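## Task

Scene 1: get the blue foam block resting directly on the counter surface, not stacked on any other object there. The remaining blocks must stay at their original spots with unchanged orientation. The robot must not tip over or finish leaning, which means failure. The block has to stay in place by itself, not because the robot is still holding or propping it.

## Robot and tools

ROBOT. A simulated Hello Robot Stretch 3 with a single arm. It has a two-wheel base (0.33 m long, 0.34 m wide) that can only drive straight or spin in place, never sideways. A lift rides up and down a mast, and a telescoping arm reaches out to the robot's RIGHT side. To move the gripper forward or back along the counter, drive the base. Spins pivot about the point between the wheels, 0.05 m behind the front edge. Arm in and wrist folded, a spin sweeps a 0.28 m radius; an unfolded level wrist reaches past that. Loose objects may occasionally get nudged by outside forces.

FRAMES. Base frame: origin on the floor between the drive wheels, x forward, y left, z up. hand_pose is reported in this frame at the fingertip meeting point. Odometry frame is the base frame where the scene began; heading is positive to the left, -3.142 to 3.142.

execute_actions. Argument "actions": a list run in order; an empty list just returns the current state and images. Each action may have "robot", "steps" (1 to 450 control steps at 30 per second, default 1) and "until" (ends the action early once all its conditions hold). {"steps": n} alone just waits. "robot" is one of: a command object; a list of up to 8 commands and {"pause_s": s} (s at most 15) executed one after another, each starting when the previous one ends done; or {"stop": true}, which brakes everything and clears the queue. A command may hold:
- "base": exactly one of {"translate_m": d}, a relative drive in metres from where the base is when the command begins, forward positive, |d| at most 1; or {"rotate_rad": d}, a relative spin in radians, counter-clockwise (left) positive, |d| at most 3.2.
- "joints": absolute targets by name; unnamed joints keep their targets. lift_m 0 to 1.1 (arm height on mast, m); arm_m 0 to 0.52 (extension, m); wrist_yaw_rad -1.345 to 4.42 (0 along the arm, positive toward the front, 3.0 folded over the base); wrist_pitch_rad -1.57 to 0.451 (negative tips fingers down); wrist_roll_rad -2.911 to 2.911; gripper_m -0.089 to 0.179 (larger is wider; real fingertip gap is about 0.007 m less when nearly shut and 0.025 m less when fully open; zero gap below 0.007); head_pan_rad -3.953 to 1.73 (0 ahead, positive left, -1.57 looks along the arm); head_tilt_rad -1.53 to 0.419 (negative looks down).
- "contact_limits": {"arm_m": e}, e a motor effort percent 1 to 100 at which the arm halts; lower is softer, too low halts immediately. It applies until arm_m's next command.
Motions in one command start together and keep going across later actions and your thinking time. A new command overrides at once and discards the rest of any older queue. One bad number or field rejects the entire call and nothing runs.
"until" forms: {"robot": {"status": "ended"}} waits until nothing is moving and no queue runs (true immediately if something in the command was refused). Other fields, e.g. {"robot": {"lift_m": [">", 0.3], "base_status": ["!=", "moving"]}}, compare numbers with =, !=, <, <=, >, >= as printed (joints 3 decimals, base values 4). {"any": {"status": "ended"}} fires when any one motion or the queue finishes. Avoid waiting for an exact "=" on a reading.

zoom_image: "camera" is head_camera, nav_camera or wrist_camera; "region" is [x0, y0, x1, y1] in that camera's latest image pixels, origin top-left, no bigger than 504 by 504. Image sizes: head_camera 896x504, nav_camera 672x504 (fisheye), wrist_camera 644x364. Head pan/tilt aims both head cameras.

finished_scene: {"scene": 1 or 2}. Irreversible; call only after every motion has ended, since the robot keeps executing your last command and then brakes. The result reports success and gives the next scene's task. Replying without a tool call ends all remaining scenes.

RESULTS. Each result is a snapshot plus one image per camera. base_status shows progress and target in brackets; joint_goals, joint_status, measured_speeds (units per second), and refusals/queue/queue_left. Status words: moving, done (within tolerance), off_target (resting short, may still push), contact_stop (lift or arm pushed firmly and went slack until its next command), time_out, stopped, not_commanded, torque_fault (a wrist servo overloaded and went limp for 10 s; goals for it are refused). Lines starting refused:, dropped: or replaced: explain problems (indexes from 0). robot.on_its_own appears when the robot changed a goal, a joint is slack or off, a motor at rest strains (likely load or contact), or base_tilt has shifted 3+ degrees. lidar_m: 12 distances in metres, 30-degree sectors, 1st straight ahead, counter-clockwise (4th left, 7th behind, 10th right), plane 0.17 m above floor, so it sees legs, not tabletops. wrist_depth_mm and head_depth_mm: 7x7 median depths in mm. motor_effort in percent, positive pushes toward higher values, bracket is peak; readings are rough.

SPEED. Full base speed (0.30 m/s, 1.9 rad/s) only with lift_m under 0.30, arm_m under 0.03 and wrist_yaw_rad above 2.54; otherwise 0.10 m/s and 0.63 rad/s.

GRIPPING. Close to a gripper_m below the block's width to grasp; to let go, open at least 0.02 beyond where the pads made contact. Readings and done do not prove a hold; check images. Over-squeezing triggers a stall guard and can let items slip; send a new value to re-squeeze.

AVOID. Fold or unfold the wrist only with lift_m 0.32 to 0.95, wrist_pitch_rad -0.4 and roll near 0; once folded, lift may go down to 0.25. With yaw below -0.4 keep pitch at -0.5 or lower. Pushing the arm into something rigid with the gripper above about 0.45 m can tip the robot; never push twice after a contact_stop. Do not drive while the gripper holds or presses on a fixed object, and back away carefully from snags. If tilted, reverse the last move in small steps, free the gripper, and lower lift to about 0.2. Avoid dropping, slamming, hard pushes, and disturbing the other blocks.

Each tool is called as a command line: name --argument value for each argument, lists and objects as JSON in quotes; but a table of rows of numbers goes row by row, as --pt "numbers of a row", without its own name.

## Session

execute_actions --actions '[]'

Scene clock: 0.00 s.
robot.base_odometry: x=+0.000 y=+0.000 heading=+0.000 (m, m, rad; robot's odometry frame)
robot.turned_by_wheels: +0.000 (rad since the last result)
robot.turned_by_imu: +0.000 (rad since the last result)
robot.base_tilt: forward=+0.9 right=-1.1 (deg)
robot.lidar_m: 1.38 1.33 2.67 2.65 2.86 1.11 1.10 1.18 1.12 1.11 1.20 1.48
robot.head_depth_mm: 1804 1810 1792 1767 1738 1728 1727 / 1814 1809 1811 1775 1766 1769 1729 / 1829 1817 1806 1794 1784 1766 1726 / 1827 1852 1822 1810 1807 1776 1753 / 1862 1871 1855 1830 1813 1790 1218 / 1867 1860 1878 1832 1821 1793 1140 / 1894 1875 1864 1858 1831 1758 1136
robot.base_status: not_commanded
robot.joint_positions: lift_m=+0.377 arm_m=-0.001 wrist_yaw_rad=+2.869 wrist_pitch_rad=-0.333 wrist_roll_rad=+0.012 gripper_m=+0.037 head_pan_rad=+0.008 head_tilt_rad=+0.003
robot.joint_goals: lift_m=+0.377 arm_m=-0.001 wrist_yaw_rad=+2.869 wrist_pitch_rad=-0.333 wrist_roll_rad=+0.012 gripper_m=+0.037 head_pan_rad=+0.008 head_tilt_rad=+0.003
robot.joint_status: lift_m=not_commanded arm_m=not_commanded wrist_yaw_rad=not_commanded wrist_pitch_rad=not_commanded wrist_roll_rad=not_commanded gripper_m=not_commanded head_pan_rad=not_commanded head_tilt_rad=not_commanded
robot.measured_speeds: translate_m=+0.000 rotate_rad=+0.000 lift_m=+0.000 arm_m=+0.000 wrist_yaw_rad=+0.000 wrist_pitch_rad=+0.000 wrist_roll_rad=+0.000 head_pan_rad=+0.000 head_tilt_rad=+0.000
robot: refusals=0 queue=idle queue_left=0
robot.motor_effort: left_wheel=-1 right_wheel=+1 lift_m=+24 arm_m=+0 wrist_yaw_rad=+0 wrist_pitch_rad=+9 wrist_roll_rad=+0 gripper_m=-1 head_pan_rad=+0 head_tilt_rad=+1 (%)
robot.hand_pose: x=+0.0418 y=+0.0821 z=+0.4094 quat_wxyz=(+0.211, +0.710, +0.021, +0.671) (m; robot's base frame)
robot.wrist_depth_mm: - - - - - - - / - - - - - - - / - - - - - - - / - - - - - - - / 903 - 905 897 903 878 859 / 721 - 743 700 - 697 687 / 603 588 565 585 583 583 580
pictures: head_camera (sideways: a quarter turn clockwise sets it upright), nav_camera (sideways: a quarter turn counterclockwise sets it upright), wrist_camera
Images, in order (width x height): head_camera 896x504, nav_camera 672x504, wrist_camera 644x364.

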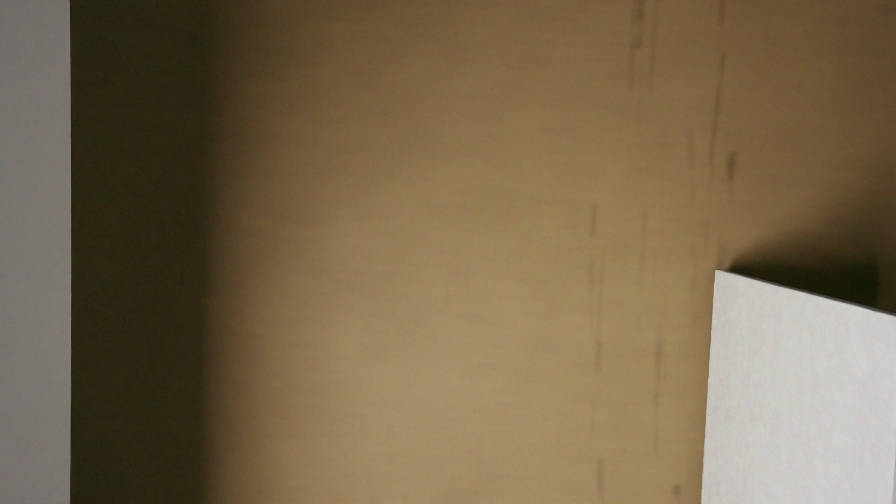

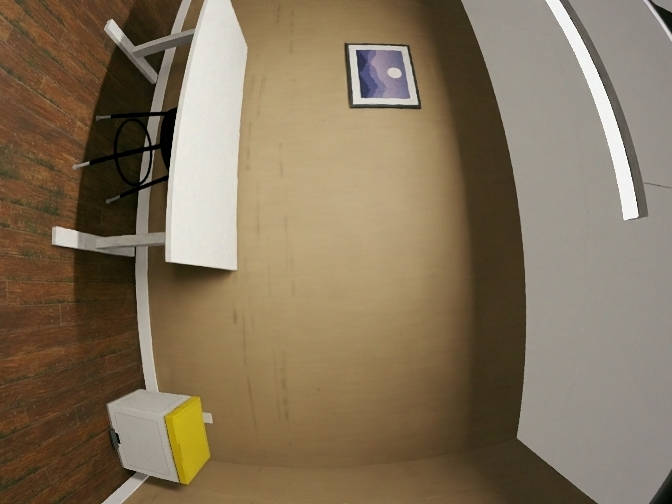

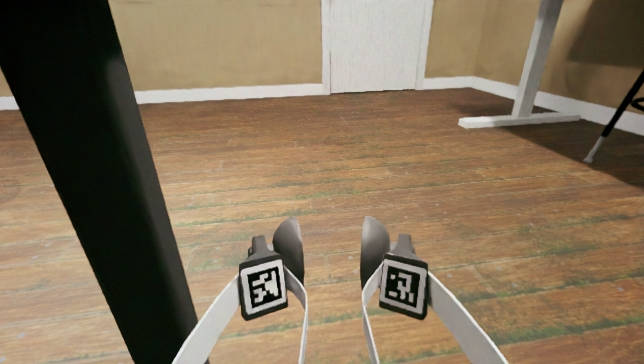

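Look around.

execute_actions --actions '[{"robot":{"joints":{"head_pan_rad":-1.6,"head_tilt_rad":-0.6}},"steps":200,"until":{"robot":{"status":"ended"}}}]'

execute_actions --actions '[{"robot":{"joints":{"head_pan_rad":-3.3,"head_tilt_rad":-0.6}},"steps":200,"until":{"robot":{"status":"ended"}}}]'

Scene clock: 2.50 s.
robot.base_odometry: x=+0.000 y=+0.000 heading=+0.000 (m, m, rad; robot's odometry frame)
robot.turned_by_wheels: +0.000 (rad since the last result)
robot.turned_by_imu: +0.000 (rad since the last result)
robot.base_tilt: forward=+0.9 right=-1.1 (deg)
robot.lidar_m: 1.38 1.34 2.67 2.66 2.86 1.11 1.10 1.18 1.12 1.11 1.19 1.48
robot.head_depth_mm: 920 1001 1108 1238 1392 1522 1311 / 925 1011 1104 1249 1402 1533 1313 / 930 1018 1122 1254 1425 1529 1314 / 939 1023 1131 1261 1439 1544 1303 / 942 1025 1137 1279 1437 1535 1290 / 943 1035 1154 1284 1459 1526 1284 / 952 1043 1154 1304 1473 1521 1274
robot.base_status: not_commanded
robot.joint_positions: lift_m=+0.377 arm_m=-0.001 wrist_yaw_rad=+2.869 wrist_pitch_rad=-0.333 wrist_roll_rad=+0.012 gripper_m=+0.037 head_pan_rad=-1.593 head_tilt_rad=-0.592
robot.joint_goals: lift_m=+0.377 arm_m=-0.001 wrist_yaw_rad=+2.869 wrist_pitch_rad=-0.333 wrist_roll_rad=+0.012 gripper_m=+0.037 head_pan_rad=-1.600 head_tilt_rad=-0.600
robot.joint_status: lift_m=not_commanded arm_m=not_commanded wrist_yaw_rad=not_commanded wrist_pitch_rad=not_commanded wrist_roll_rad=not_commanded gripper_m=not_commanded head_pan_rad=done head_tilt_rad=done
robot.measured_speeds: translate_m=+0.000 rotate_rad=+0.000 lift_m=+0.000 arm_m=+0.000 wrist_yaw_rad=+0.000 wrist_pitch_rad=+0.000 wrist_roll_rad=+0.000 head_pan_rad=+0.000 head_tilt_rad=+0.000
robot: refusals=0 queue=done queue_left=0
robot.motor_effort: left_wheel=-1(0) right_wheel=+1(0) lift_m=+24(24) arm_m=+0(1) wrist_yaw_rad=-1(0) wrist_pitch_rad=+10(9) wrist_roll_rad=+0(0) gripper_m=+0(0) head_pan_rad=-4(39) head_tilt_rad=-4(35) (%)
robot.hand_pose: x=+0.0418 y=+0.0821 z=+0.4094 quat_wxyz=(+0.211, +0.710, +0.021, +0.671) (m; robot's base frame)
robot.wrist_depth_mm: - - - - - - - / - - - - - - - / - - - - - - - / - - - - - - - / 914 - 896 900 913 863 867 / 734 - 742 692 - 697 685 / 598 581 570 591 581 581 579
pictures: head_camera (sideways: a quarter turn clockwise sets it upright), nav_camera (sideways: a quarter turn counterclockwise sets it upright), wrist_camera
camera_calibration (this result's frames):
head_camera: T_world_to_cam=[[-0.0171164, 0.52589, -0.85038, 1.12234], [0.996944, -0.0558545, -0.0546078, 0.0641662], [-0.0762153, -0.848717, -0.523327, 0.64317], [0, 0, 0, 1]] pos_world=[0.00425955, -0.0407723, 1.29451]
nav_camera: T_world_to_cam=[[-0.0593356, -0.562425, 0.824717, -1.02741], [-0.997659, 0.0615592, -0.0297972, 0.0960421], [-0.0340102, -0.824554, -0.564761, 0.697627], [0, 0, 0, 1]] pos_world=[0.0585817, -0.00852135, 1.24417]
wrist_camera: T_world_to_cam=[[0.957201, -0.287816, -0.0304687, 0.0000259548], [-0.158576, -0.433473, -0.887105, 0.442807], [0.242116, 0.853969, -0.460562, 0.276632], [0, 0, 0, 1]] pos_world=[0.0032169, -0.0442829, 0.520223]
Images, in order (width x height): head_camera 896x504, nav_camera 672x504, wrist_camera 644x364.

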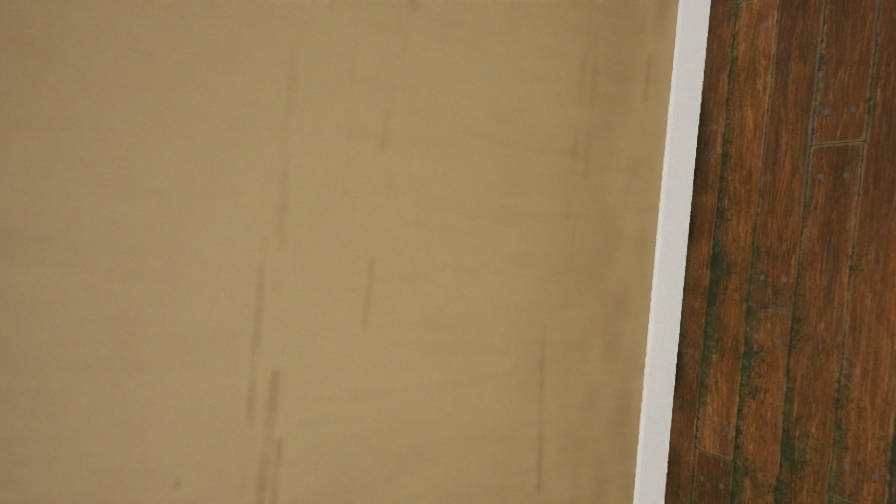

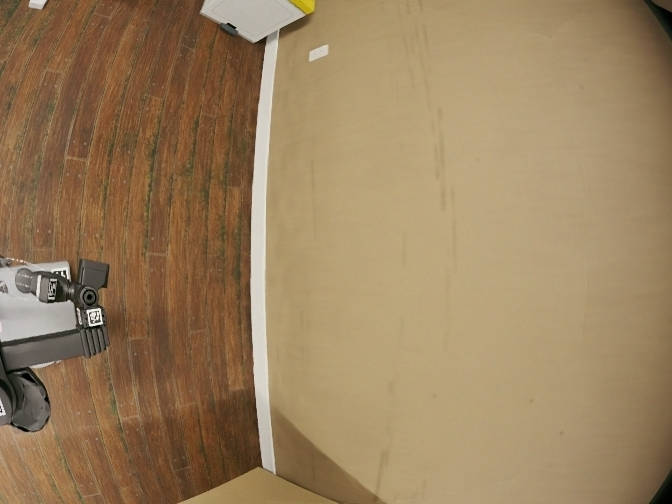

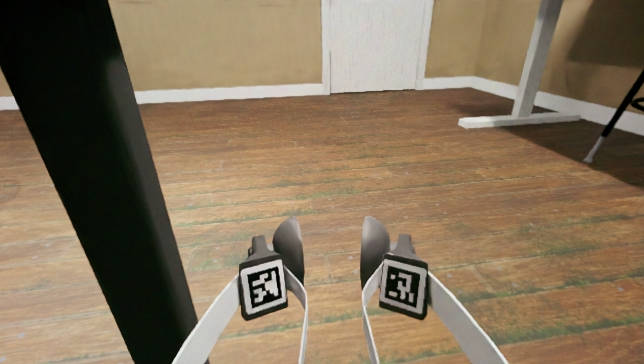

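Scene clock: 3.93 s.
robot.base_odometry: x=+0.000 y=+0.000 heading=+0.000 (m, m, rad; robot's odometry frame)
robot.turned_by_wheels: +0.000 (rad since the last result)
robot.turned_by_imu: +0.000 (rad since the last result)
robot.base_tilt: forward=+0.9 right=-1.1 (deg)
robot.lidar_m: 1.38 1.33 2.67 2.66 2.86 1.11 1.10 1.18 1.12 1.11 1.19 1.48
robot.head_depth_mm: 2635 2851 1219 1300 1475 1596 1334 / 2638 2877 1204 1283 1471 1570 1315 / 2569 2743 1183 1279 1448 1563 1304 / 2579 2737 1162 1268 1442 1541 1305 / 2564 2693 1154 1250 1413 1534 1293 / 2548 2691 1141 1253 1420 1525 1279 / 2592 2670 1143 1229 1394 1511 1273
robot.base_status: not_commanded
robot.joint_positions: lift_m=+0.377 arm_m=-0.001 wrist_yaw_rad=+2.869 wrist_pitch_rad=-0.333 wrist_roll_rad=+0.012 gripper_m=+0.037 head_pan_rad=-3.293 head_tilt_rad=-0.592
robot.joint_goals: lift_m=+0.377 arm_m=-0.001 wrist_yaw_rad=+2.869 wrist_pitch_rad=-0.333 wrist_roll_rad=+0.012 gripper_m=+0.037 head_pan_rad=-3.300 head_tilt_rad=-0.600
robot.joint_status: lift_m=not_commanded arm_m=not_commanded wrist_yaw_rad=not_commanded wrist_pitch_rad=not_commanded wrist_roll_rad=not_commanded gripper_m=not_commanded head_pan_rad=done head_tilt_rad=done
robot.measured_speeds: translate_m=+0.000 rotate_rad=+0.000 lift_m=+0.000 arm_m=+0.000 wrist_yaw_rad=+0.000 wrist_pitch_rad=+0.000 wrist_roll_rad=+0.000 head_pan_rad=+0.000 head_tilt_rad=+0.000
robot: refusals=0 queue=done queue_left=0
robot.motor_effort: left_wheel=-1(1) right_wheel=+0(1) lift_m=+24(24) arm_m=-1(1) wrist_yaw_rad=+0(0) wrist_pitch_rad=+10(9) wrist_roll_rad=+0(0) gripper_m=+0(1) head_pan_rad=-3(39) head_tilt_rad=-4(4) (%)
robot.hand_pose: x=+0.0418 y=+0.0821 z=+0.4094 quat_wxyz=(+0.211, +0.710, +0.021, +0.671) (m; robot's base frame)
robot.wrist_depth_mm: - - - - - - - / - - - - - - - / - - - - - - - / - - - - - - - / 895 - 884 897 918 858 864 / 723 - 731 700 - 688 697 / 606 592 573 584 590 587 580
pictures: head_camera (sideways: a quarter turn clockwise sets it upright), nav_camera (sideways: a quarter turn counterclockwise sets it upright), wrist_camera
camera_calibration (this result's frames):
head_camera: T_world_to_cam=[[0.523866, -0.0508083, -0.850284, 1.11891], [-0.183831, -0.98144, -0.054614, 0.0713771], [-0.831727, 0.184919, -0.523483, 0.647982], [0, 0, 0, 1]] pos_world=[-0.0340939, 0.00707824, 1.2945]
nav_camera: T_world_to_cam=[[-0.550242, 0.13133, 0.824613, -1.02428], [0.189595, 0.98141, -0.0297899, 0.0887903], [-0.813196, 0.139951, -0.564912, 0.702577], [0, 0, 0, 1]] pos_world=[-0.00910185, -0.0509479, 1.24417]
wrist_camera: T_world_to_cam=[[0.957201, -0.287816, -0.0304687, 0.0000259149], [-0.158576, -0.433473, -0.887105, 0.442807], [0.242116, 0.853969, -0.460562, 0.276632], [0, 0, 0, 1]] pos_world=[0.00321693, -0.0442829, 0.520223]
Images, in order (width x height): head_camera 896x504, nav_camera 672x504, wrist_camera 644x364.

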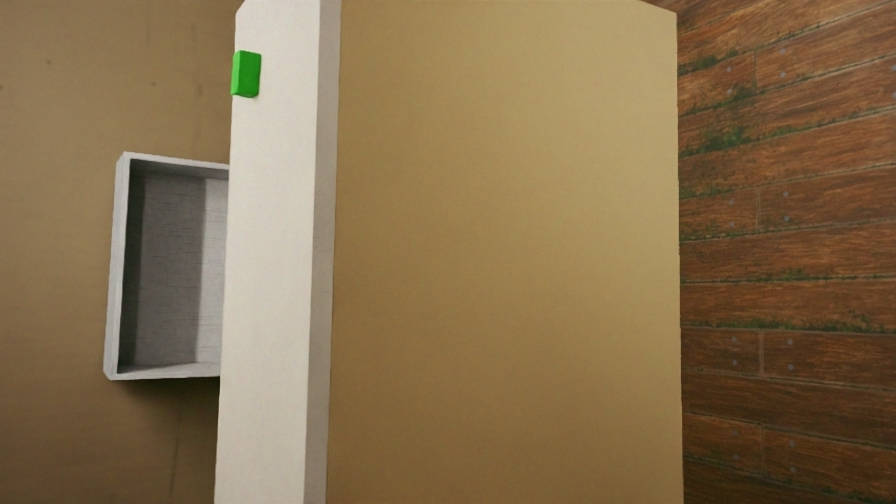

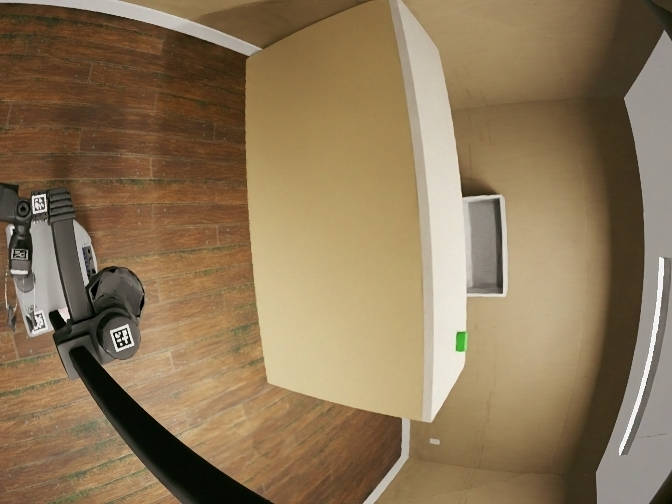

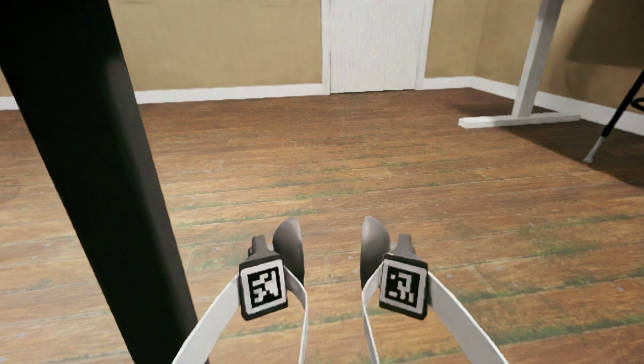

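execute_actions --actions '[{"robot":{"joints":{"head_pan_rad":1.6,"head_tilt_rad":-0.7}},"steps":200,"until":{"robot":{"status":"ended"}}}]'

Scene clock: 7.80 s.
robot.base_odometry: x=+0.000 y=+0.000 heading=+0.000 (m, m, rad; robot's odometry frame)
robot.turned_by_wheels: +0.000 (rad since the last result)
robot.turned_by_imu: +0.000 (rad since the last result)
robot.base_tilt: forward=+1.0 right=-1.1 (deg)
robot.lidar_m: 1.38 1.33 2.67 2.65 2.86 1.11 1.10 1.19 1.12 1.11 1.19 1.48
robot.head_depth_mm: 2241 2472 2804 2259 1786 1466 1267 / 2302 2552 2755 2224 1771 1467 1246 / 2318 2579 2802 2239 1746 1464 1237 / 2380 2639 2837 2197 1743 1444 1234 / 2405 2641 2838 2165 1720 1436 1233 / 2414 2685 2850 2163 1708 1415 1218 / 2442 2742 2789 2142 1684 1429 1235
robot.base_status: not_commanded
robot.joint_positions: lift_m=+0.377 arm_m=-0.001 wrist_yaw_rad=+2.869 wrist_pitch_rad=-0.333 wrist_roll_rad=+0.012 gripper_m=+0.037 head_pan_rad=+1.593 head_tilt_rad=-0.691
robot.joint_goals: lift_m=+0.377 arm_m=-0.001 wrist_yaw_rad=+2.869 wrist_pitch_rad=-0.333 wrist_roll_rad=+0.012 gripper_m=+0.037 head_pan_rad=+1.600 head_tilt_rad=-0.700
robot.joint_status: lift_m=not_commanded arm_m=not_commanded wrist_yaw_rad=not_commanded wrist_pitch_rad=not_commanded wrist_roll_rad=not_commanded gripper_m=not_commanded head_pan_rad=done head_tilt_rad=done
robot.measured_speeds: translate_m=+0.000 rotate_rad=+0.000 lift_m=+0.000 arm_m=+0.000 wrist_yaw_rad=+0.000 wrist_pitch_rad=+0.000 wrist_roll_rad=+0.000 head_pan_rad=+0.000 head_tilt_rad=+0.000
robot: refusals=0 queue=done queue_left=0
robot.motor_effort: left_wheel=-1(1) right_wheel=+1(0) lift_m=+24(24) arm_m=-1(0) wrist_yaw_rad=+0(0) wrist_pitch_rad=+9(9) wrist_roll_rad=+0(0) gripper_m=+0(0) head_pan_rad=+3(40) head_tilt_rad=-5(18) (%)
robot.hand_pose: x=+0.0418 y=+0.0821 z=+0.4094 quat_wxyz=(+0.211, +0.710, +0.021, +0.671) (m; robot's base frame)
robot.wrist_depth_mm: - - - - - - - / - - - - - - - / - - - - - - - / - - - - - - - / 918 - 901 870 915 867 877 / 728 - 747 694 - 691 683 / 599 581 571 581 583 566 582
pictures: head_camera (sideways: a quarter turn clockwise sets it upright), nav_camera (sideways: a quarter turn counterclockwise sets it upright), wrist_camera
camera_calibration (this result's frames):
head_camera: T_world_to_cam=[[0.041983, -0.605972, -0.794377, 1.04896], [-0.998314, 0.00646282, -0.0576911, 0.0803442], [0.0400931, 0.79546, -0.604679, 0.748299], [0, 0, 0, 1]] pos_world=[0.00616859, 0.0398797, 1.29039]
nav_camera: T_world_to_cam=[[0.0328504, 0.643111, 0.765068, -0.950213], [0.99946, -0.020431, -0.0257405, 0.0785747], [-0.00092291, 0.765501, -0.643434, 0.799772], [0, 0, 0, 1]] pos_world=[-0.0465793, 0.000471368, 1.2436]
wrist_camera: T_world_to_cam=[[0.957201, -0.287816, -0.0304686, 0.000025888], [-0.158576, -0.433473, -0.887105, 0.442807], [0.242116, 0.853969, -0.460562, 0.276632], [0, 0, 0, 1]] pos_world=[0.00321692, -0.0442829, 0.520223]
Images, in order (width x height): head_camera 896x504, nav_camera 672x504, wrist_camera 644x364.

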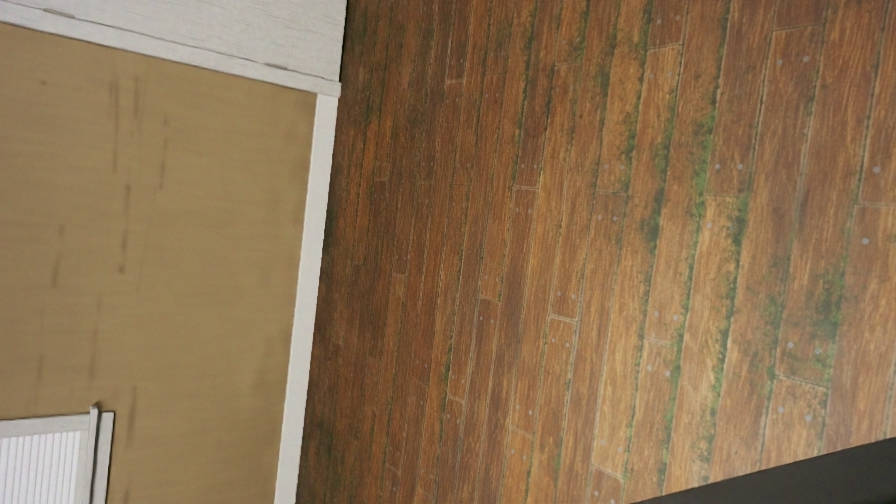

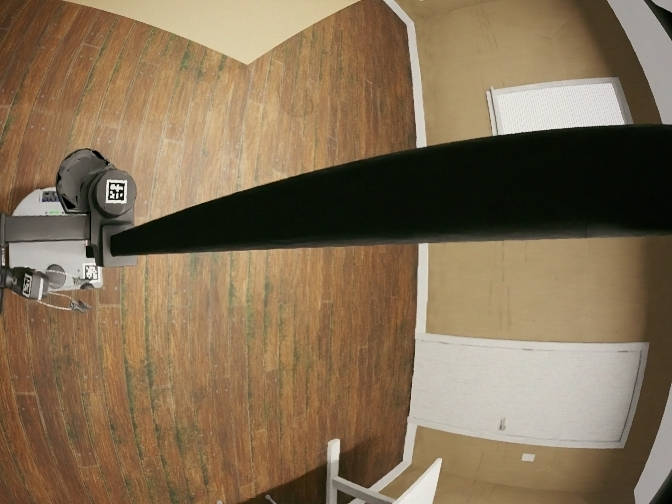

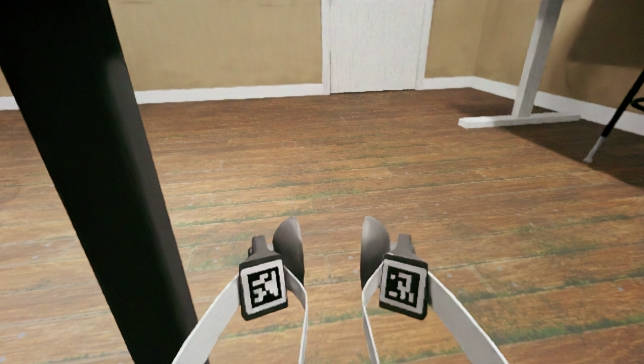

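zoom_image --camera "nav_camera" --region '[0, 180, 200, 330]'

Region (0, 180, 200, 330) of nav_camera's 672x504 image, scaled by 2.520, with more detail than that image has; it fills the top 378 rows of this view, and the rest is white.

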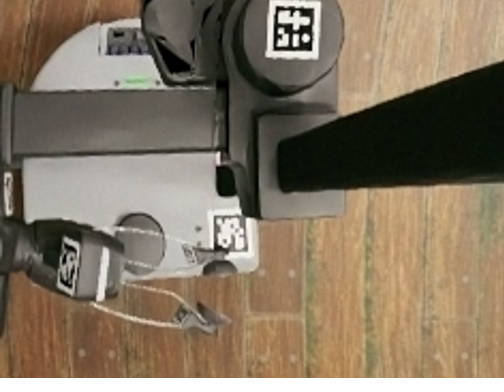

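execute_actions --actions '[{"robot":{"joints":{"head_pan_rad":0.6,"head_tilt_rad":-0.6}},"steps":200,"until":{"robot":{"status":"ended"}}}]'

execute_actions --actions '[{"robot":{"joints":{"head_pan_rad":0.0,"head_tilt_rad":-1.3}},"steps":200,"until":{"robot":{"status":"ended"}}}]'

Scene clock: 11.33 s.
robot.base_odometry: x=+0.000 y=+0.000 heading=+0.000 (m, m, rad; robot's odometry frame)
robot.turned_by_wheels: +0.000 (rad since the last result)
robot.turned_by_imu: +0.000 (rad since the last result)
robot.base_tilt: forward=+0.9 right=-1.1 (deg)
robot.lidar_m: 1.38 1.33 2.67 2.66 2.85 1.11 1.10 1.18 1.12 1.11 1.19 1.48
robot.head_depth_mm: 1658 1782 1671 1302 1936 1562 1315 / 1743 1935 1632 1786 1880 1549 1307 / 1908 2045 1611 2229 1865 1553 1301 / 2068 2226 1669 2489 1915 1533 1293 / 2233 2367 1778 2393 1869 1529 1280 / 2418 2626 2876 2425 1863 1514 1277 / 2638 2946 3057 2405 1861 1507 1262
robot.base_status: not_commanded
robot.joint_positions: lift_m=+0.377 arm_m=-0.001 wrist_yaw_rad=+2.869 wrist_pitch_rad=-0.333 wrist_roll_rad=+0.012 gripper_m=+0.037 head_pan_rad=+0.607 head_tilt_rad=-0.606
robot.joint_goals: lift_m=+0.377 arm_m=-0.001 wrist_yaw_rad=+2.869 wrist_pitch_rad=-0.333 wrist_roll_rad=+0.012 gripper_m=+0.037 head_pan_rad=+0.600 head_tilt_rad=-0.600
robot.joint_status: lift_m=not_commanded arm_m=not_commanded wrist_yaw_rad=not_commanded wrist_pitch_rad=not_commanded wrist_roll_rad=not_commanded gripper_m=not_commanded head_pan_rad=done head_tilt_rad=done
robot.measured_speeds: translate_m=+0.000 rotate_rad=+0.000 lift_m=+0.000 arm_m=+0.000 wrist_yaw_rad=+0.000 wrist_pitch_rad=+0.000 wrist_roll_rad=+0.000 head_pan_rad=+0.000 head_tilt_rad=+0.000
robot: refusals=0 queue=done queue_left=0
robot.motor_effort: left_wheel=-1(0) right_wheel=+1(0) lift_m=+24(24) arm_m=-1(0) wrist_yaw_rad=-1(0) wrist_pitch_rad=+9(9) wrist_roll_rad=+0(0) gripper_m=+0(0) head_pan_rad=-3(40) head_tilt_rad=+3(15) (%)
robot.hand_pose: x=+0.0418 y=+0.0821 z=+0.4094 quat_wxyz=(+0.211, +0.710, +0.021, +0.671) (m; robot's base frame)
robot.wrist_depth_mm: - - - - - - - / - - - - - - - / - - - - - - - / - - - - - - - / 917 - 904 879 908 853 854 / 713 - 738 702 - 697 700 / 602 585 561 588 589 577 572
pictures: head_camera (sideways: a quarter turn clockwise sets it upright), nav_camera (sideways: a quarter turn counterclockwise sets it upright), wrist_camera
camera_calibration (this result's frames):
head_camera: T_world_to_cam=[[-0.424859, -0.330101, -0.842928, 1.11511], [-0.542175, 0.838458, -0.0550785, 0.0741667], [0.724942, 0.433614, -0.535199, 0.65373], [0, 0, 0, 1]] pos_world=[0.040059, 0.022445, 1.29392]
nav_camera: T_world_to_cam=[[0.499091, 0.289583, 0.816731, -1.0204], [0.537012, -0.843068, -0.0292385, 0.0859526], [0.680093, 0.453187, -0.576277, 0.708254], [0, 0, 0, 1]] pos_world=[-0.0185614, 0.0469838, 1.24406]
wrist_camera: T_world_to_cam=[[0.957201, -0.287816, -0.0304685, 0.0000258449], [-0.158576, -0.433473, -0.887105, 0.442807], [0.242116, 0.853969, -0.460562, 0.276632], [0, 0, 0, 1]] pos_world=[0.00321692, -0.0442829, 0.520223]
Images, in order (width x height): head_camera 896x504, nav_camera 672x504, wrist_camera 644x364.

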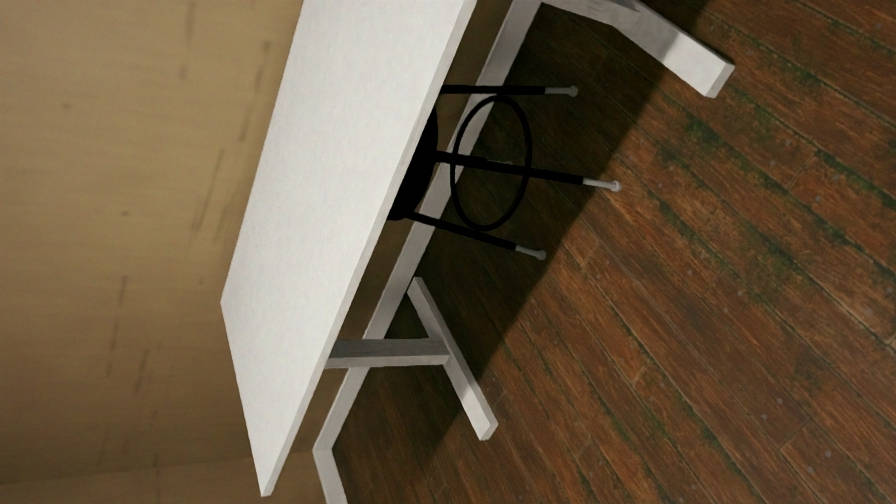

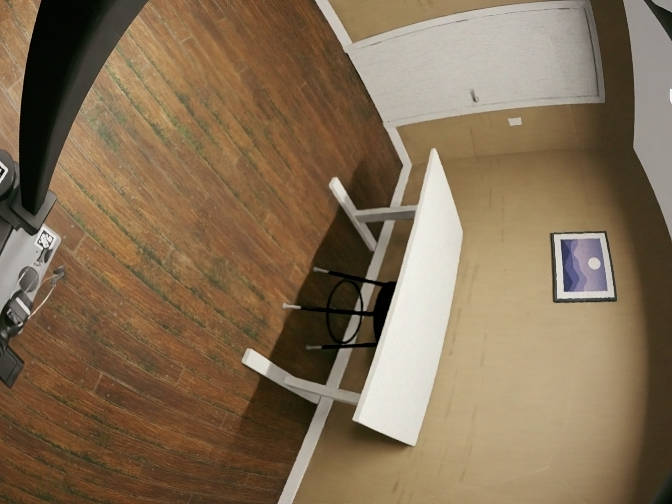

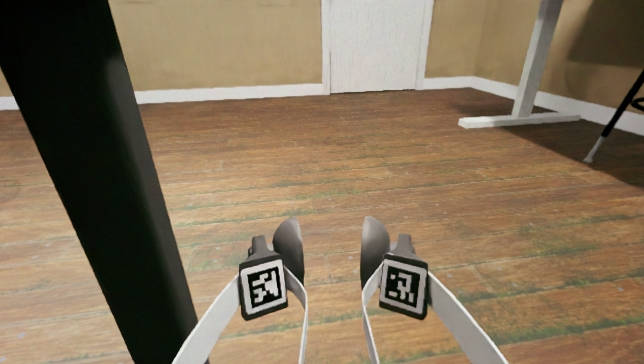

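Scene clock: 12.30 s.
robot.base_odometry: x=+0.000 y=+0.000 heading=+0.000 (m, m, rad; robot's odometry frame)
robot.turned_by_wheels: +0.000 (rad since the last result)
robot.turned_by_imu: +0.000 (rad since the last result)
robot.base_tilt: forward=+1.0 right=-1.1 (deg)
robot.lidar_m: 1.38 1.33 2.67 2.66 2.87 1.11 1.10 1.18 1.12 1.11 1.19 1.48
robot.head_depth_mm: 1742 1599 1481 1372 1292 1221 1151 / 1735 1596 1486 1373 1289 1217 1147 / 1729 1566 1473 1371 1280 1233 - / 1691 1562 1455 1355 1276 1222 - / 1635 1539 1449 1355 1266 - - / 1657 1536 1444 1337 1253 1200 - / 1655 1534 1430 1335 1252 1175 -
robot.base_status: not_commanded
robot.joint_positions: lift_m=+0.377 arm_m=-0.001 wrist_yaw_rad=+2.869 wrist_pitch_rad=-0.333 wrist_roll_rad=+0.012 gripper_m=+0.037 head_pan_rad=+0.007 head_tilt_rad=-1.284
robot.joint_goals: lift_m=+0.377 arm_m=-0.001 wrist_yaw_rad=+2.869 wrist_pitch_rad=-0.333 wrist_roll_rad=+0.012 gripper_m=+0.037 head_pan_rad=+0.000 head_tilt_rad=-1.300
robot.joint_status: lift_m=not_commanded arm_m=not_commanded wrist_yaw_rad=not_commanded wrist_pitch_rad=not_commanded wrist_roll_rad=not_commanded gripper_m=not_commanded head_pan_rad=done head_tilt_rad=done
robot.measured_speeds: translate_m=+0.000 rotate_rad=+0.000 lift_m=+0.000 arm_m=+0.000 wrist_yaw_rad=+0.000 wrist_pitch_rad=+0.000 wrist_roll_rad=+0.000 head_pan_rad=+0.000 head_tilt_rad=+0.000
robot: refusals=0 queue=done queue_left=0
robot.motor_effort: left_wheel=-1(1) right_wheel=+0(1) lift_m=+24(24) arm_m=+0(0) wrist_yaw_rad=+0(0) wrist_pitch_rad=+9(9) wrist_roll_rad=+0(0) gripper_m=+0(1) head_pan_rad=-3(35) head_tilt_rad=-9(43) (%)
robot.hand_pose: x=+0.0418 y=+0.0821 z=+0.4094 quat_wxyz=(+0.211, +0.710, +0.021, +0.671) (m; robot's base frame)
robot.wrist_depth_mm: - - - - - - - / - - - - - - - / - - - - - - - / - - - - - - - / 894 - 929 883 905 863 862 / 723 - 746 697 - 690 693 / 604 587 573 587 580 580 580
pictures: head_camera (sideways: a quarter turn clockwise sets it upright), nav_camera (sideways: a quarter turn counterclockwise sets it upright), wrist_camera
camera_calibration (this result's frames):
head_camera: T_world_to_cam=[[-0.946842, -0.0355105, -0.319734, 0.436617], [-0.0159104, 0.997842, -0.0637067, 0.0821349], [0.321306, -0.055233, -0.945363, 1.1895], [0, 0, 0, 1]] pos_world=[0.0325196, -0.000753457, 1.26934]
nav_camera: T_world_to_cam=[[0.960439, -0.0400242, 0.275598, -0.318222], [-0.0423051, -0.999102, 0.00233386, 0.0483704], [0.275257, -0.0139008, -0.96127, 1.21124], [0, 0, 0, 1]] pos_world=[-0.0257225, 0.0524275, 1.25191]
wrist_camera: T_world_to_cam=[[0.957201, -0.287816, -0.0304687, 0.0000259822], [-0.158576, -0.433473, -0.887105, 0.442807], [0.242116, 0.853969, -0.460562, 0.276632], [0, 0, 0, 1]] pos_world=[0.00321691, -0.0442829, 0.520223]
Images, in order (width x height): head_camera 896x504, nav_camera 672x504, wrist_camera 644x364.

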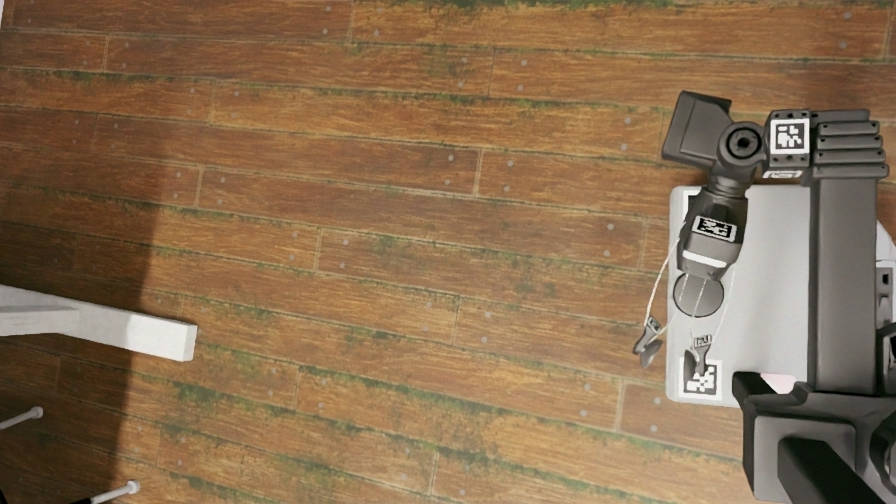

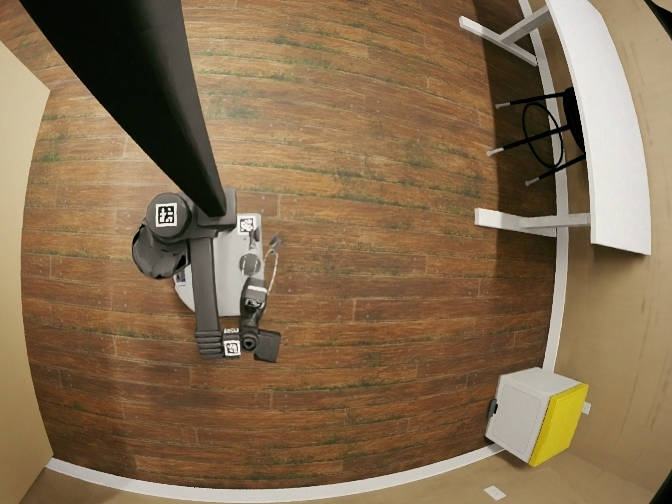

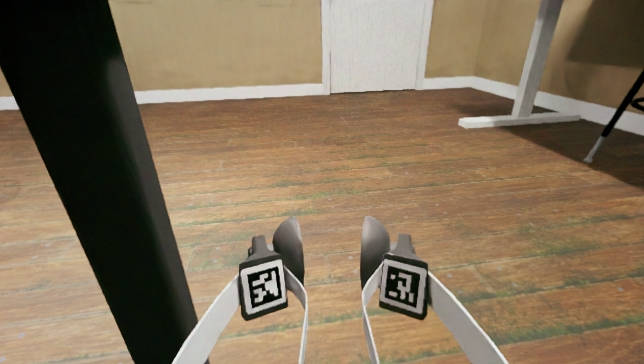

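execute_actions --actions '[{"robot":[{"joints":{"lift_m":0.28,"head_pan_rad":1.2,"head_tilt_rad":-0.5}},{"base":{"rotate_rad":1.57}},{"base":{"translate_m":1.0}},{"base":{"translate_m":0.7}}],"steps":450,"until":{"robot":{"status":"ended"}}}]'

Scene clock: 26.93 s.
robot.base_odometry: x=+0.002 y=+1.700 heading=+1.570 (m, m, rad; robot's odometry frame)
robot.turned_by_wheels: +1.570 (rad since the last result)
robot.turned_by_imu: +1.555 (rad since the last result)
robot.base_tilt: forward=+0.9 right=-1.1 (deg)
robot.lidar_m: 0.97 1.04 1.56 2.76 1.32 1.48 2.80 2.08 1.63 1.55 1.22 0.98
robot.head_depth_mm: 1487 1532 1549 1627 1664 1630 1405 / 1792 1858 1902 1959 2003 1706 1396 / 2220 2330 2396 2481 2163 1676 1388 / 2541 2720 2963 2951 2152 1678 1377 / 2438 2675 2865 2990 2144 1670 1366 / 2391 2597 2780 2904 2148 1646 1360 / 2350 2507 2691 2846 2092 1622 1351
robot.base_status: done (translate_m +0.7000 of +0.7000)
robot.joint_positions: lift_m=+0.280 arm_m=-0.001 wrist_yaw_rad=+2.869 wrist_pitch_rad=-0.335 wrist_roll_rad=+0.012 gripper_m=+0.037 head_pan_rad=+1.193 head_tilt_rad=-0.506
robot.joint_goals: lift_m=+0.280 arm_m=-0.001 wrist_yaw_rad=+2.869 wrist_pitch_rad=-0.335 wrist_roll_rad=+0.012 gripper_m=+0.037 head_pan_rad=+1.200 head_tilt_rad=-0.500
robot.joint_status: lift_m=done arm_m=not_commanded wrist_yaw_rad=not_commanded wrist_pitch_rad=not_commanded wrist_roll_rad=not_commanded gripper_m=not_commanded head_pan_rad=done head_tilt_rad=done
robot.measured_speeds: translate_m=+0.000 rotate_rad=+0.000 lift_m=+0.000 arm_m=+0.000 wrist_yaw_rad=+0.000 wrist_pitch_rad=+0.000 wrist_roll_rad=+0.000 head_pan_rad=+0.000 head_tilt_rad=+0.000
robot: refusals=0 queue=done queue_left=0
robot.motor_effort: left_wheel=-4(12) right_wheel=+5(16) lift_m=+22(23) arm_m=-1(1) wrist_yaw_rad=+0(0) wrist_pitch_rad=+11(11) wrist_roll_rad=+0(0) gripper_m=+0(1) head_pan_rad=+3(40) head_tilt_rad=+3(41) (%)
robot.hand_pose: x=+0.0418 y=+0.0819 z=+0.3118 quat_wxyz=(+0.212, +0.710, +0.021, +0.671) (m; robot's base frame)
robot.wrist_depth_mm: - - - - - - 946 / - - - - - - 936 / - - - - - - 941 / 967 967 971 941 949 944 880 / 732 - 730 727 743 694 706 / 585 - 600 572 - 555 570 / 484 475 - 488 474 469 467
pictures: head_camera (sideways: a quarter turn clockwise sets it upright), nav_camera (sideways: a quarter turn counterclockwise sets it upright), wrist_camera
camera_calibration (this result's frames):
head_camera: T_world_to_cam=[[-0.139543, -0.429315, -0.89231, 1.17777], [-0.913351, 0.403903, -0.0514952, 0.0717728], [0.382514, 0.807806, -0.448477, 0.54298], [0, 0, 0, 1]] pos_world=[0.0222056, 0.0380214, 1.29814]
nav_camera: T_world_to_cam=[[0.224694, 0.438842, 0.870017, -1.08821], [0.914711, -0.402751, -0.0330866, 0.0886625], [0.33588, 0.803249, -0.49191, 0.600586], [0, 0, 0, 1]] pos_world=[-0.0383111, 0.0308423, 1.24513]
wrist_camera: T_world_to_cam=[[0.957185, -0.287874, -0.0304314, -0.00296596], [-0.159036, -0.435112, -0.88622, 0.35592], [0.241879, 0.853115, -0.462265, 0.232446], [0, 0, 0, 1]] pos_world=[0.00321919, -0.044292, 0.422785]
Images, in order (width x height): head_camera 896x504, nav_camera 672x504, wrist_camera 644x364.

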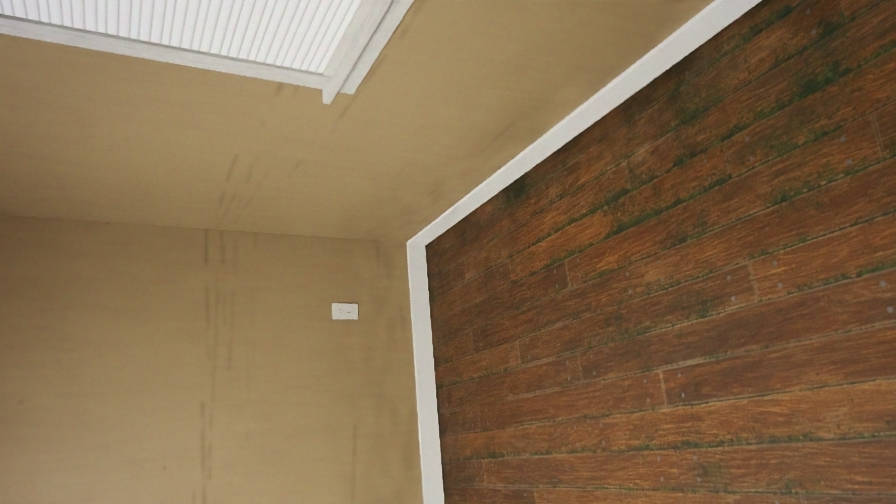

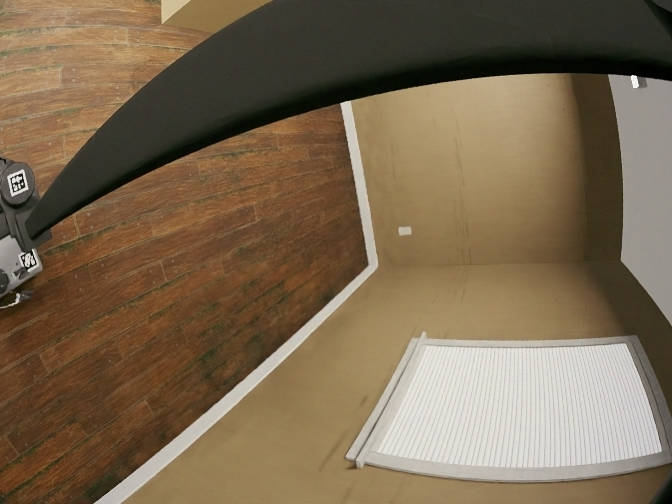

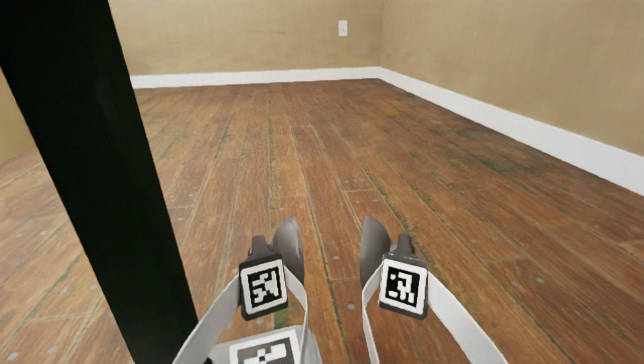

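Go further behind the counter.

execute_actions --actions '[{"robot":[{"base":{"rotate_rad":1.57},"joints":{"head_pan_rad":1.5}},{"base":{"translate_m":1.0}},{"base":{"translate_m":1.0}}],"steps":450,"until":{"robot":{"status":"ended"}}}]'

Scene clock: 40.17 s.
robot.base_odometry: x=-1.998 y=+1.704 heading=+3.140 (m, m, rad; robot's odometry frame)
robot.turned_by_wheels: +1.570 (rad since the last result)
robot.turned_by_imu: +1.556 (rad since the last result)
robot.base_tilt: forward=+1.0 right=-1.1 (deg)
robot.lidar_m: 0.77 0.83 1.04 1.37 1.01 1.19 3.22 1.52 1.20 1.18 0.99 0.78
robot.head_depth_mm: 2243 2357 1715 1828 1499 1298 1351 / 2280 2464 2649 2726 2024 1651 1400 / 2239 2417 2675 2860 2160 1692 1383 / 2261 2447 2664 2818 2147 1681 1381 / 2249 2432 2626 2808 2131 1676 1371 / 2229 2416 2492 2593 2110 1657 1363 / 2261 2385 1657 1683 1757 1648 1361
robot.base_status: done (translate_m +1.0000 of +1.0000)
robot.joint_positions: lift_m=+0.280 arm_m=-0.001 wrist_yaw_rad=+2.869 wrist_pitch_rad=-0.335 wrist_roll_rad=+0.012 gripper_m=+0.037 head_pan_rad=+1.493 head_tilt_rad=-0.506
robot.joint_goals: lift_m=+0.280 arm_m=-0.001 wrist_yaw_rad=+2.869 wrist_pitch_rad=-0.335 wrist_roll_rad=+0.012 gripper_m=+0.037 head_pan_rad=+1.500 head_tilt_rad=-0.500
robot.joint_status: lift_m=done arm_m=not_commanded wrist_yaw_rad=not_commanded wrist_pitch_rad=not_commanded wrist_roll_rad=not_commanded gripper_m=not_commanded head_pan_rad=done head_tilt_rad=done
robot.measured_speeds: translate_m=+0.000 rotate_rad=+0.000 lift_m=+0.000 arm_m=+0.000 wrist_yaw_rad=+0.000 wrist_pitch_rad=+0.000 wrist_roll_rad=+0.000 head_pan_rad=+0.000 head_tilt_rad=+0.000
robot: refusals=0 queue=done queue_left=0
robot.motor_effort: left_wheel=-4(12) right_wheel=+4(16) lift_m=+22(22) arm_m=-1(1) wrist_yaw_rad=+0(0) wrist_pitch_rad=+11(11) wrist_roll_rad=+0(0) gripper_m=+0(0) head_pan_rad=+3(25) head_tilt_rad=+3(2) (%)
robot.hand_pose: x=+0.0418 y=+0.0819 z=+0.3117 quat_wxyz=(+0.212, +0.710, +0.021, +0.671) (m; robot's base frame)
robot.wrist_depth_mm: - - - - 983 966 752 / - - - - - - 742 / 724 - - - - - 775 / 781 971 984 961 932 913 779 / 732 - 722 708 756 704 685 / 592 - 601 564 - 560 560 / 478 475 - 489 477 466 464
pictures: head_camera (sideways: a quarter turn clockwise sets it upright), nav_camera (sideways: a quarter turn counterclockwise sets it upright), wrist_camera
camera_calibration (this result's frames):
head_camera: T_world_to_cam=[[-0.00643158, -0.451357, -0.89232, 1.17697], [-0.991921, 0.115937, -0.0514943, 0.0722508], [0.126695, 0.88478, -0.448456, 0.544513], [0, 0, 0, 1]] pos_world=[0.0102496, 0.0410829, 1.29814]
nav_camera: T_world_to_cam=[[0.0849631, 0.485624, 0.870029, -1.08738], [0.99288, -0.114432, -0.0330875, 0.0881868], [0.0834914, 0.866646, -0.491889, 0.602098], [0, 0, 0, 1]] pos_world=[-0.0454422, 0.016341, 1.24513]
wrist_camera: T_world_to_cam=[[0.957184, -0.287878, -0.0304297, -0.00297194], [-0.15906, -0.435197, -0.886174, 0.35588], [0.241867, 0.853071, -0.462353, 0.23249], [0, 0, 0, 1]] pos_world=[0.00321935, -0.0443081, 0.422774]
Images, in order (width x height): head_camera 896x504, nav_camera 672x504, wrist_camera 644x364.

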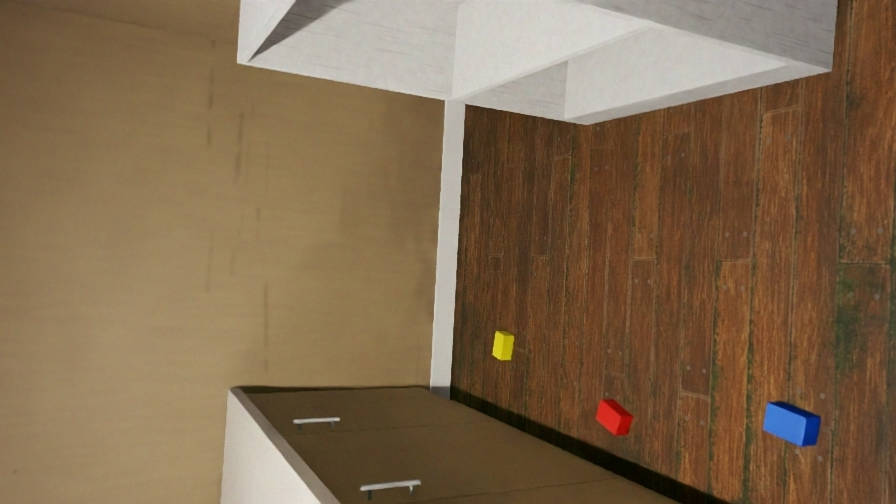

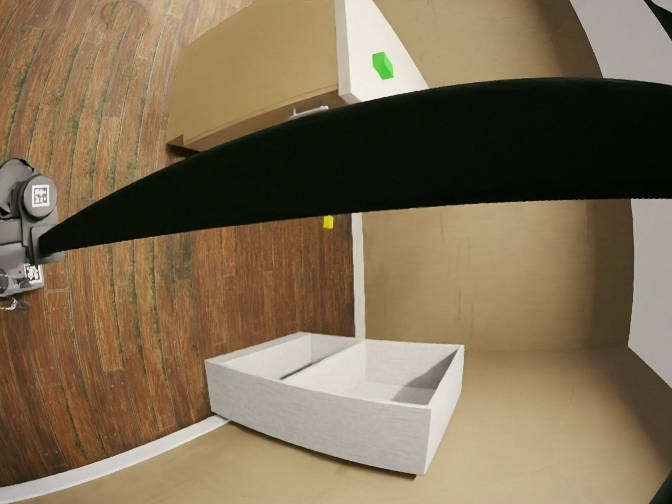

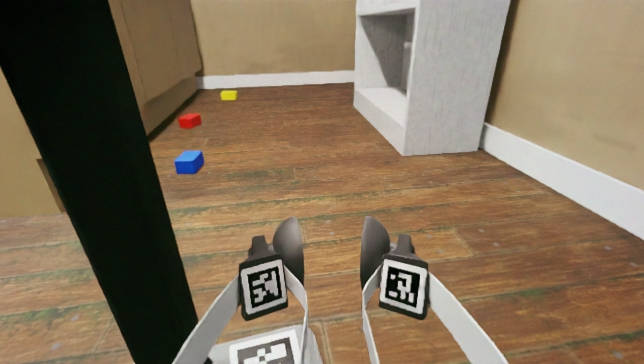

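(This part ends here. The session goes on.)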